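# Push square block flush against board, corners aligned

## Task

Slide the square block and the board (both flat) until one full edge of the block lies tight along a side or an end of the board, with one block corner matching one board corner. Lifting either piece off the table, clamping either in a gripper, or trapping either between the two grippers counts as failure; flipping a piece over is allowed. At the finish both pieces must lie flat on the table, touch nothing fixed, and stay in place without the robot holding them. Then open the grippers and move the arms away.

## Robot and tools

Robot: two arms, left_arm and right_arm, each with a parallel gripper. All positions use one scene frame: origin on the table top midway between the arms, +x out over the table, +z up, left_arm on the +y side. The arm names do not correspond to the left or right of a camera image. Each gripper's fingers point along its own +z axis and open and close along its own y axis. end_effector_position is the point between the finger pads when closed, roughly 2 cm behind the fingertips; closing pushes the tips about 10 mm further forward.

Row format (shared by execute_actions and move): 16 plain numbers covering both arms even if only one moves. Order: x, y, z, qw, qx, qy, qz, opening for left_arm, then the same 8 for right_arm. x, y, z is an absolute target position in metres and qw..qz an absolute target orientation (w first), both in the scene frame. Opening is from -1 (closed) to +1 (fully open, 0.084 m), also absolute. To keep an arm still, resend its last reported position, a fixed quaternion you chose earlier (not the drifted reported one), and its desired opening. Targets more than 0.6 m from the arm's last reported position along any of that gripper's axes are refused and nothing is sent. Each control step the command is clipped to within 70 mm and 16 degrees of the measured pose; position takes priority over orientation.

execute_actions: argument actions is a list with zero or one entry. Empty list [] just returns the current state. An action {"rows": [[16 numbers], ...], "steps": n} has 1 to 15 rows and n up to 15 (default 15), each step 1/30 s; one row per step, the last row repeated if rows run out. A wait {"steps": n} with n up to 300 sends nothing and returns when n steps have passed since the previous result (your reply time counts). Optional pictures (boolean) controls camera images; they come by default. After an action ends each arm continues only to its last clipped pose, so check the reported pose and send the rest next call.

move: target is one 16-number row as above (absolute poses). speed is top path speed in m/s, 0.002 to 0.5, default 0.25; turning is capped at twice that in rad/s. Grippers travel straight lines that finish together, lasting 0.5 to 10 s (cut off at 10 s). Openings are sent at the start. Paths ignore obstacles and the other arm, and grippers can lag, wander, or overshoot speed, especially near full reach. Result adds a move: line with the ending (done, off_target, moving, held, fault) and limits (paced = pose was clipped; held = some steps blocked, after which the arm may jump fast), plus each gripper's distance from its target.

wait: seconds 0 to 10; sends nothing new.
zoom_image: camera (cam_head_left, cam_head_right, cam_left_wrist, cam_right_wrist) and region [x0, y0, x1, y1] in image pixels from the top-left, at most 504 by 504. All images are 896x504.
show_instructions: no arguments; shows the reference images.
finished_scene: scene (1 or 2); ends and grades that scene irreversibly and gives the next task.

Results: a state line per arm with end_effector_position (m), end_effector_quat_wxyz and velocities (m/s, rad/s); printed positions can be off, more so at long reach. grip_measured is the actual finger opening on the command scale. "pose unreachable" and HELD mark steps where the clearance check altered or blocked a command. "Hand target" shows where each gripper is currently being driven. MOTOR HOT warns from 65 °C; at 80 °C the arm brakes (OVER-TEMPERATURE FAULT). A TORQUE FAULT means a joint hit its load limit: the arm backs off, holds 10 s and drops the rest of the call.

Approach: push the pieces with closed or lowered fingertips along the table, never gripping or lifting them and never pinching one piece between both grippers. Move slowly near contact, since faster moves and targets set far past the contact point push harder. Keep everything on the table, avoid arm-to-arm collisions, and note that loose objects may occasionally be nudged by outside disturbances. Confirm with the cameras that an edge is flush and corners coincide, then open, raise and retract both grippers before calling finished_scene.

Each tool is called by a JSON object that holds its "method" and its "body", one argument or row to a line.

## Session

{"method": "show_instructions", "body": {

}}

{"method": "execute_actions", "body": {
  "actions": []
}}

Reference images for this scene: manual page 1, manual page 2, manual page 3, manual page 4, manual page 5, manual page 6.

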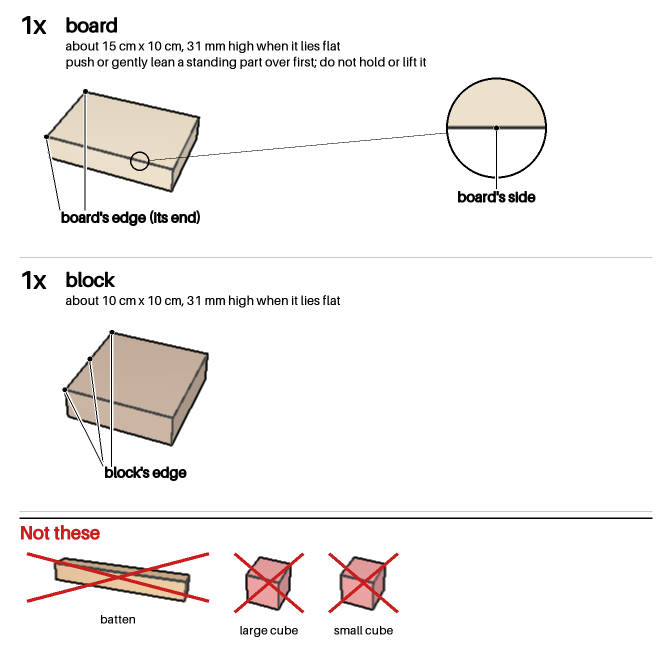

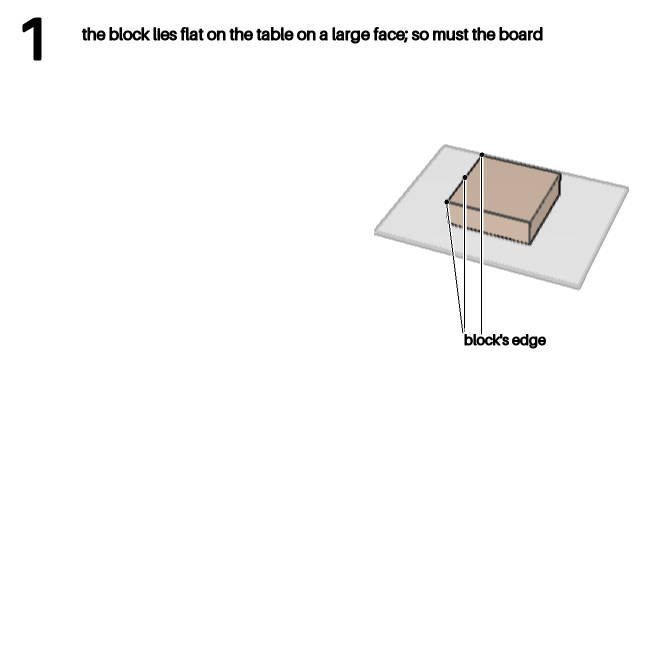

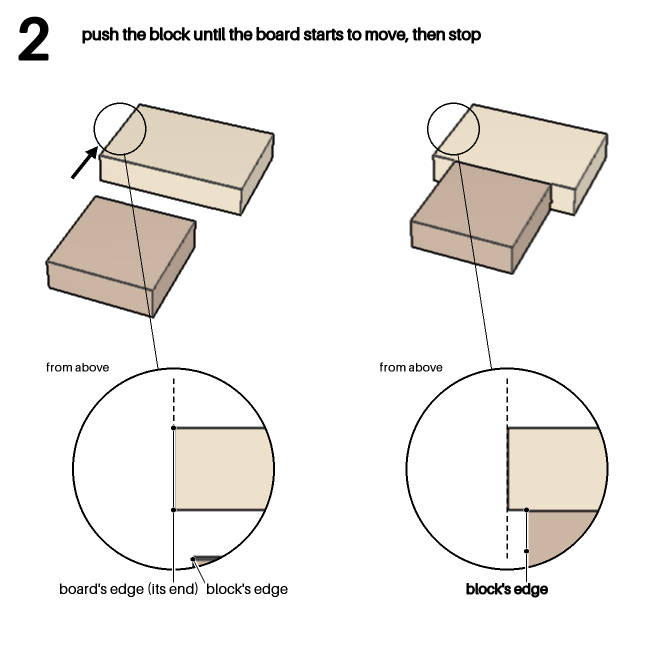

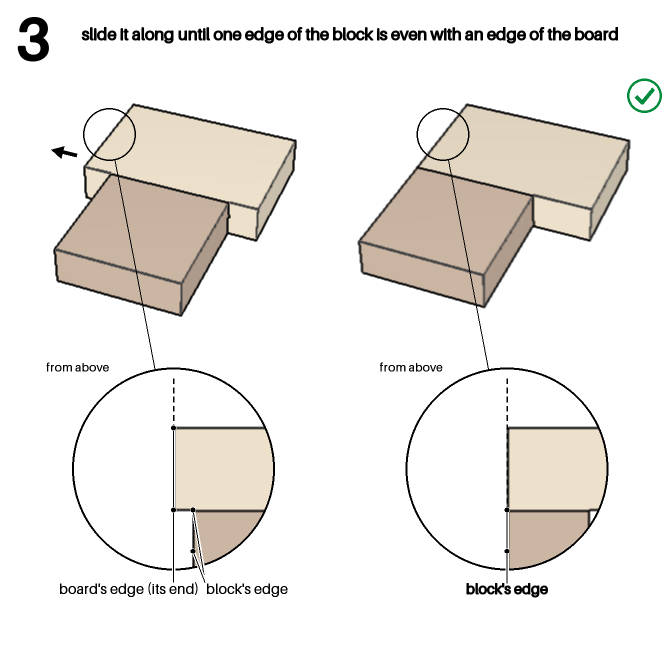

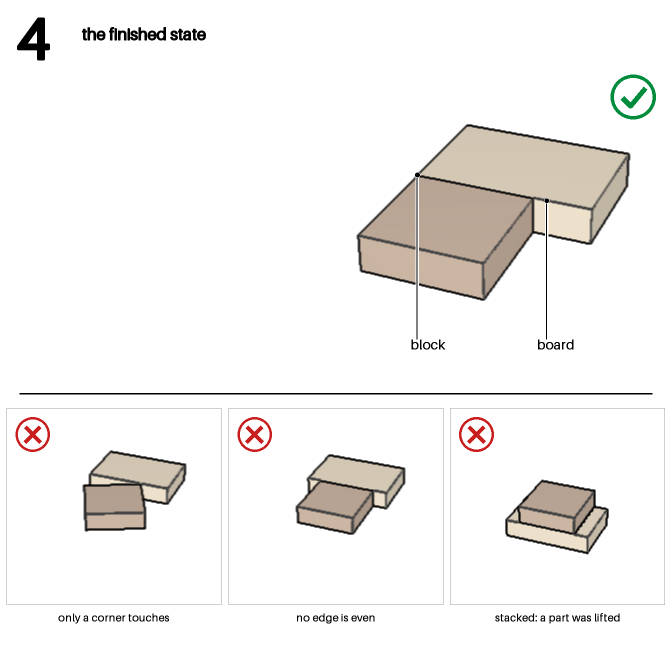

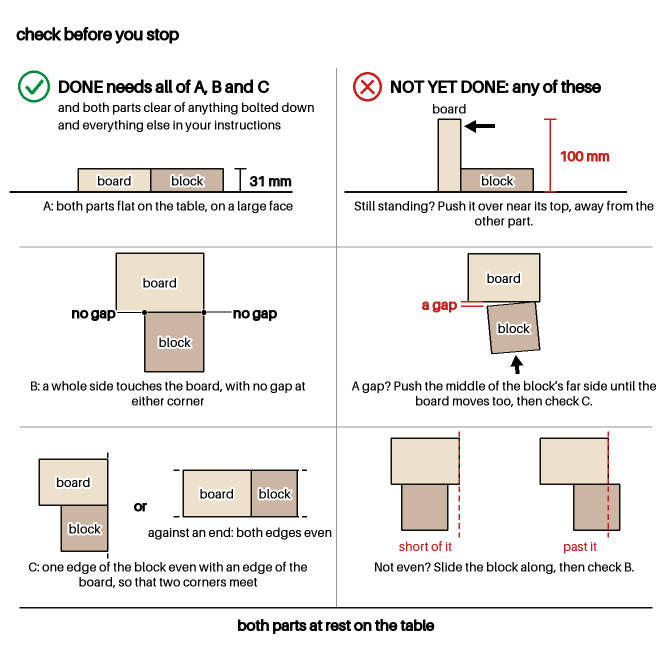

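Scene clock: 0.00 s of 4267.00 s.
left_arm: end_effector_position=(+0.0220, +0.1585, +0.1999) grip_measured=+1.00 end_effector_quat_wxyz=(-0.095, +0.146, +0.964, -0.201) end_effector_velocity=(-0.000, -0.000, +0.000) end_effector_angular_velocity=(-0.000, +0.000, -0.002) | right_arm: end_effector_position=(+0.3660, +0.0572, +0.1184) grip_measured=+1.00 end_effector_quat_wxyz=(-0.517, +0.824, +0.208, -0.101) end_effector_velocity=(-0.000, -0.000, -0.000) end_effector_angular_velocity=(-0.000, +0.002, +0.000)
Joint positions: left_arm=[-1.15   0.15  -0.264 -1.211 -0.388 -2.913  0.084] | right_arm=[ 0.449 -0.838 -0.993  1.465 -1.119 -1.451  0.084]
Joint velocities: left_arm=[-0.    -0.    -0.001  0.001 -0.001  0.    -0.   ] | right_arm=[-0.    -0.001 -0.    -0.001 -0.001  0.001  0.   ]
Hand target (left_arm): +0.022, +0.159, +0.200; -0.095, +0.146, +0.964, -0.201
Hand target (right_arm): +0.366, +0.057, +0.118; -0.517, +0.824, +0.208, -0.101

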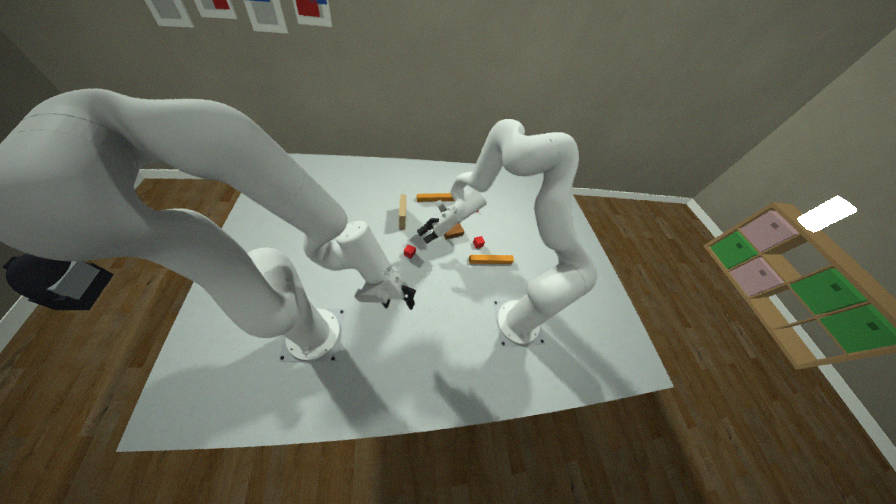

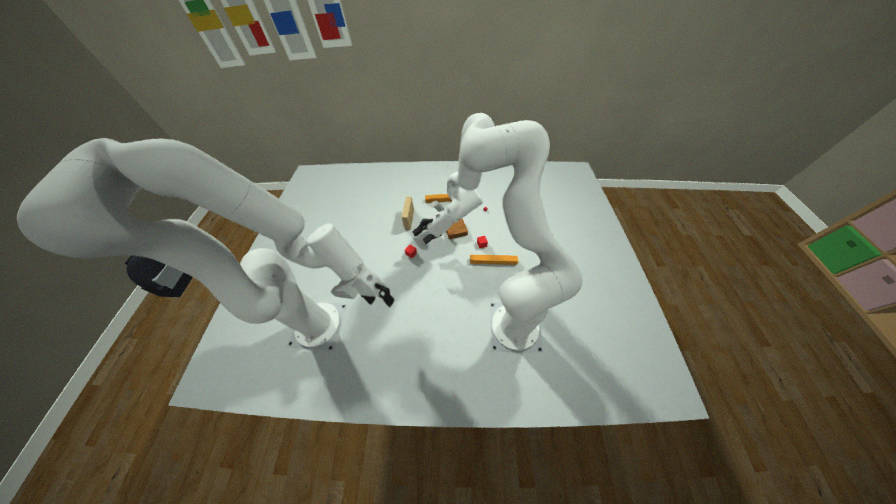

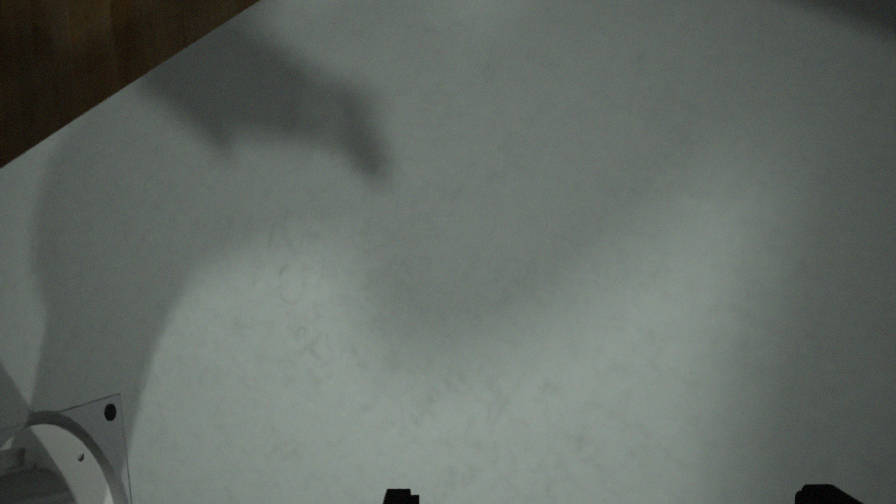

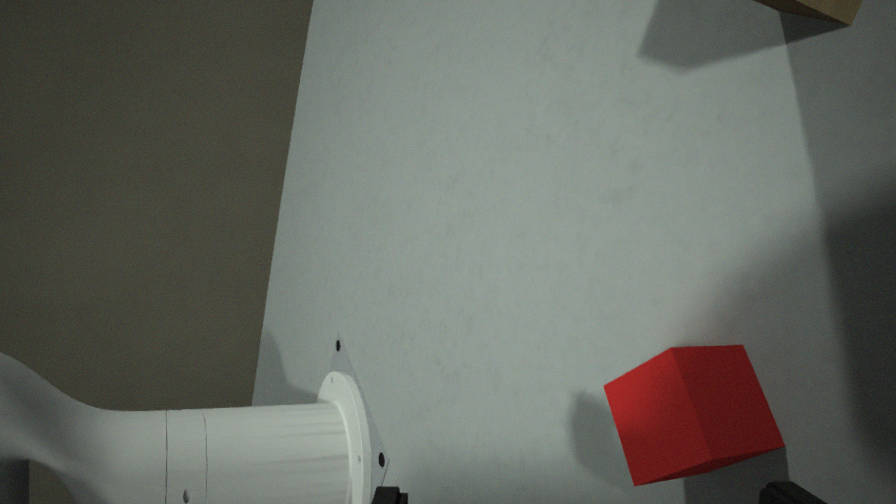

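{"method": "move", "body": {
  "target": [0.56,0.3,0.15,0,-0.707,0.707,0,0.3,0.44,-0.1,0.4,0,1,0,0,0.3]
}}

Scene clock: 8.53 s of 4267.00 s.
left_arm: end_effector_position=(+0.5599, +0.3011, +0.1501) grip_measured=+0.29 end_effector_quat_wxyz=(-0.001, +0.707, -0.707, +0.001) end_effector_velocity=(+0.003, +0.000, +0.000) end_effector_angular_velocity=(+0.005, +0.001, +0.008) | right_arm: end_effector_position=(+0.4399, -0.1008, +0.3991) grip_measured=+0.29 end_effector_quat_wxyz=(+0.003, +1.000, -0.000, -0.001) end_effector_velocity=(+0.001, -0.001, +0.002) end_effector_angular_velocity=(-0.004, -0.004, +0.000)
Joint positions: left_arm=[-0.25  -0.66  -1.23   0.002 -0.568 -5.021  0.056] | right_arm=[ 0.539 -0.17  -1.168 -0.005 -1.002  0.504  0.056]
Joint velocities: left_arm=[-0.    -0.006 -0.011  0.009 -0.007 -0.016  0.   ] | right_arm=[ 0.     0.001 -0.004 -0.007 -0.003  0.004  0.   ]
Hand target (left_arm): +0.560, +0.301, +0.150; -0.001, +0.707, -0.707, +0.000
Hand target (right_arm): +0.440, -0.101, +0.399; +0.003, +1.000, -0.000, -0.001
Off the commanded pose (left_arm): 0.001 m, 0 deg.
Off the commanded pose (right_arm): 0.001 m, 0 deg.
After step 90, 1.20 s passed at rest.
move: done

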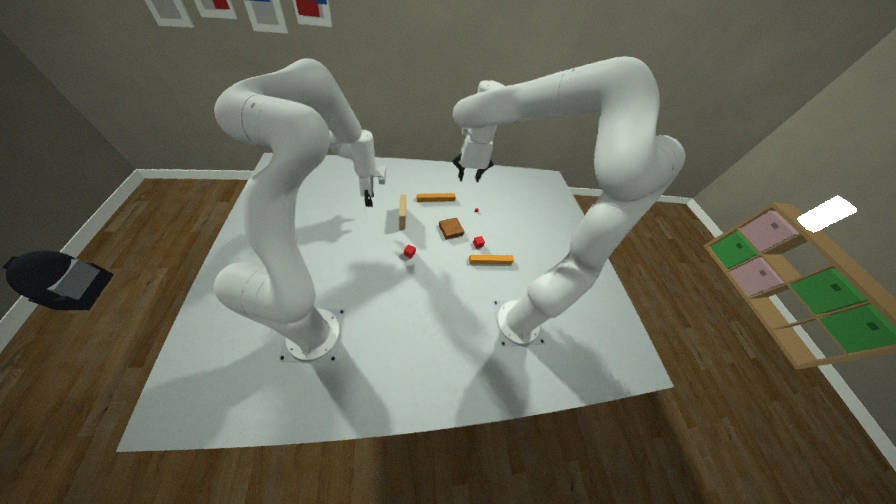

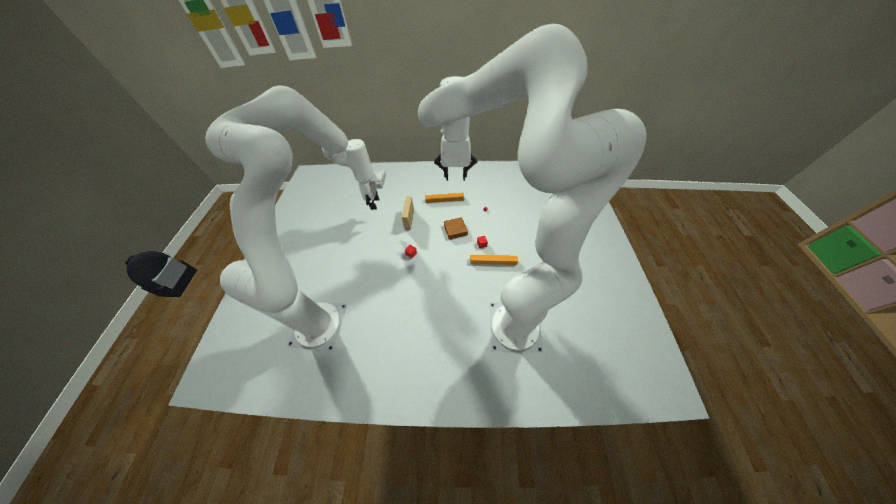

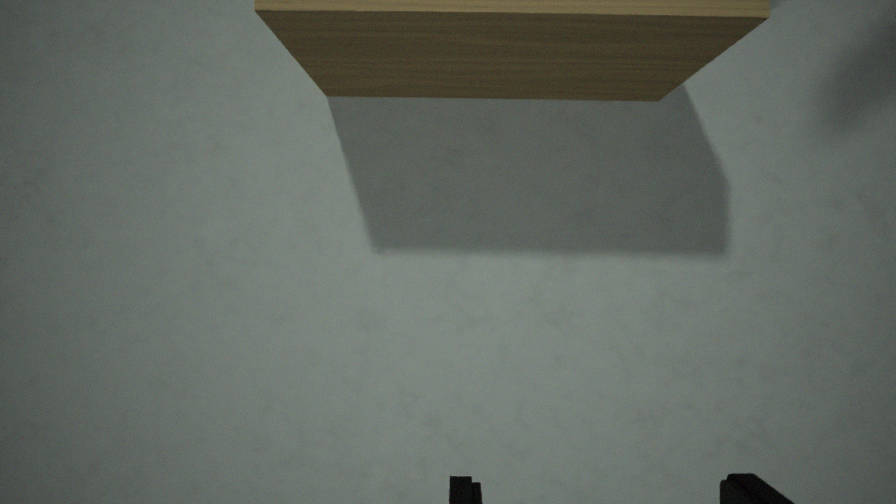

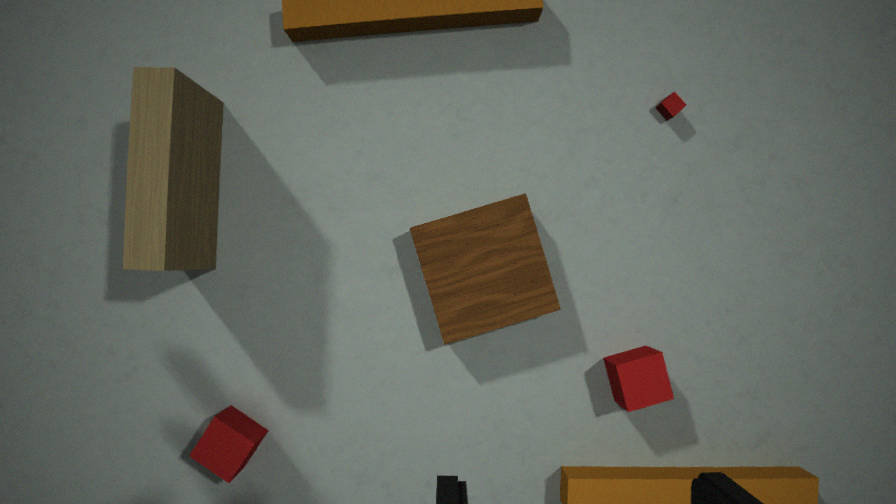

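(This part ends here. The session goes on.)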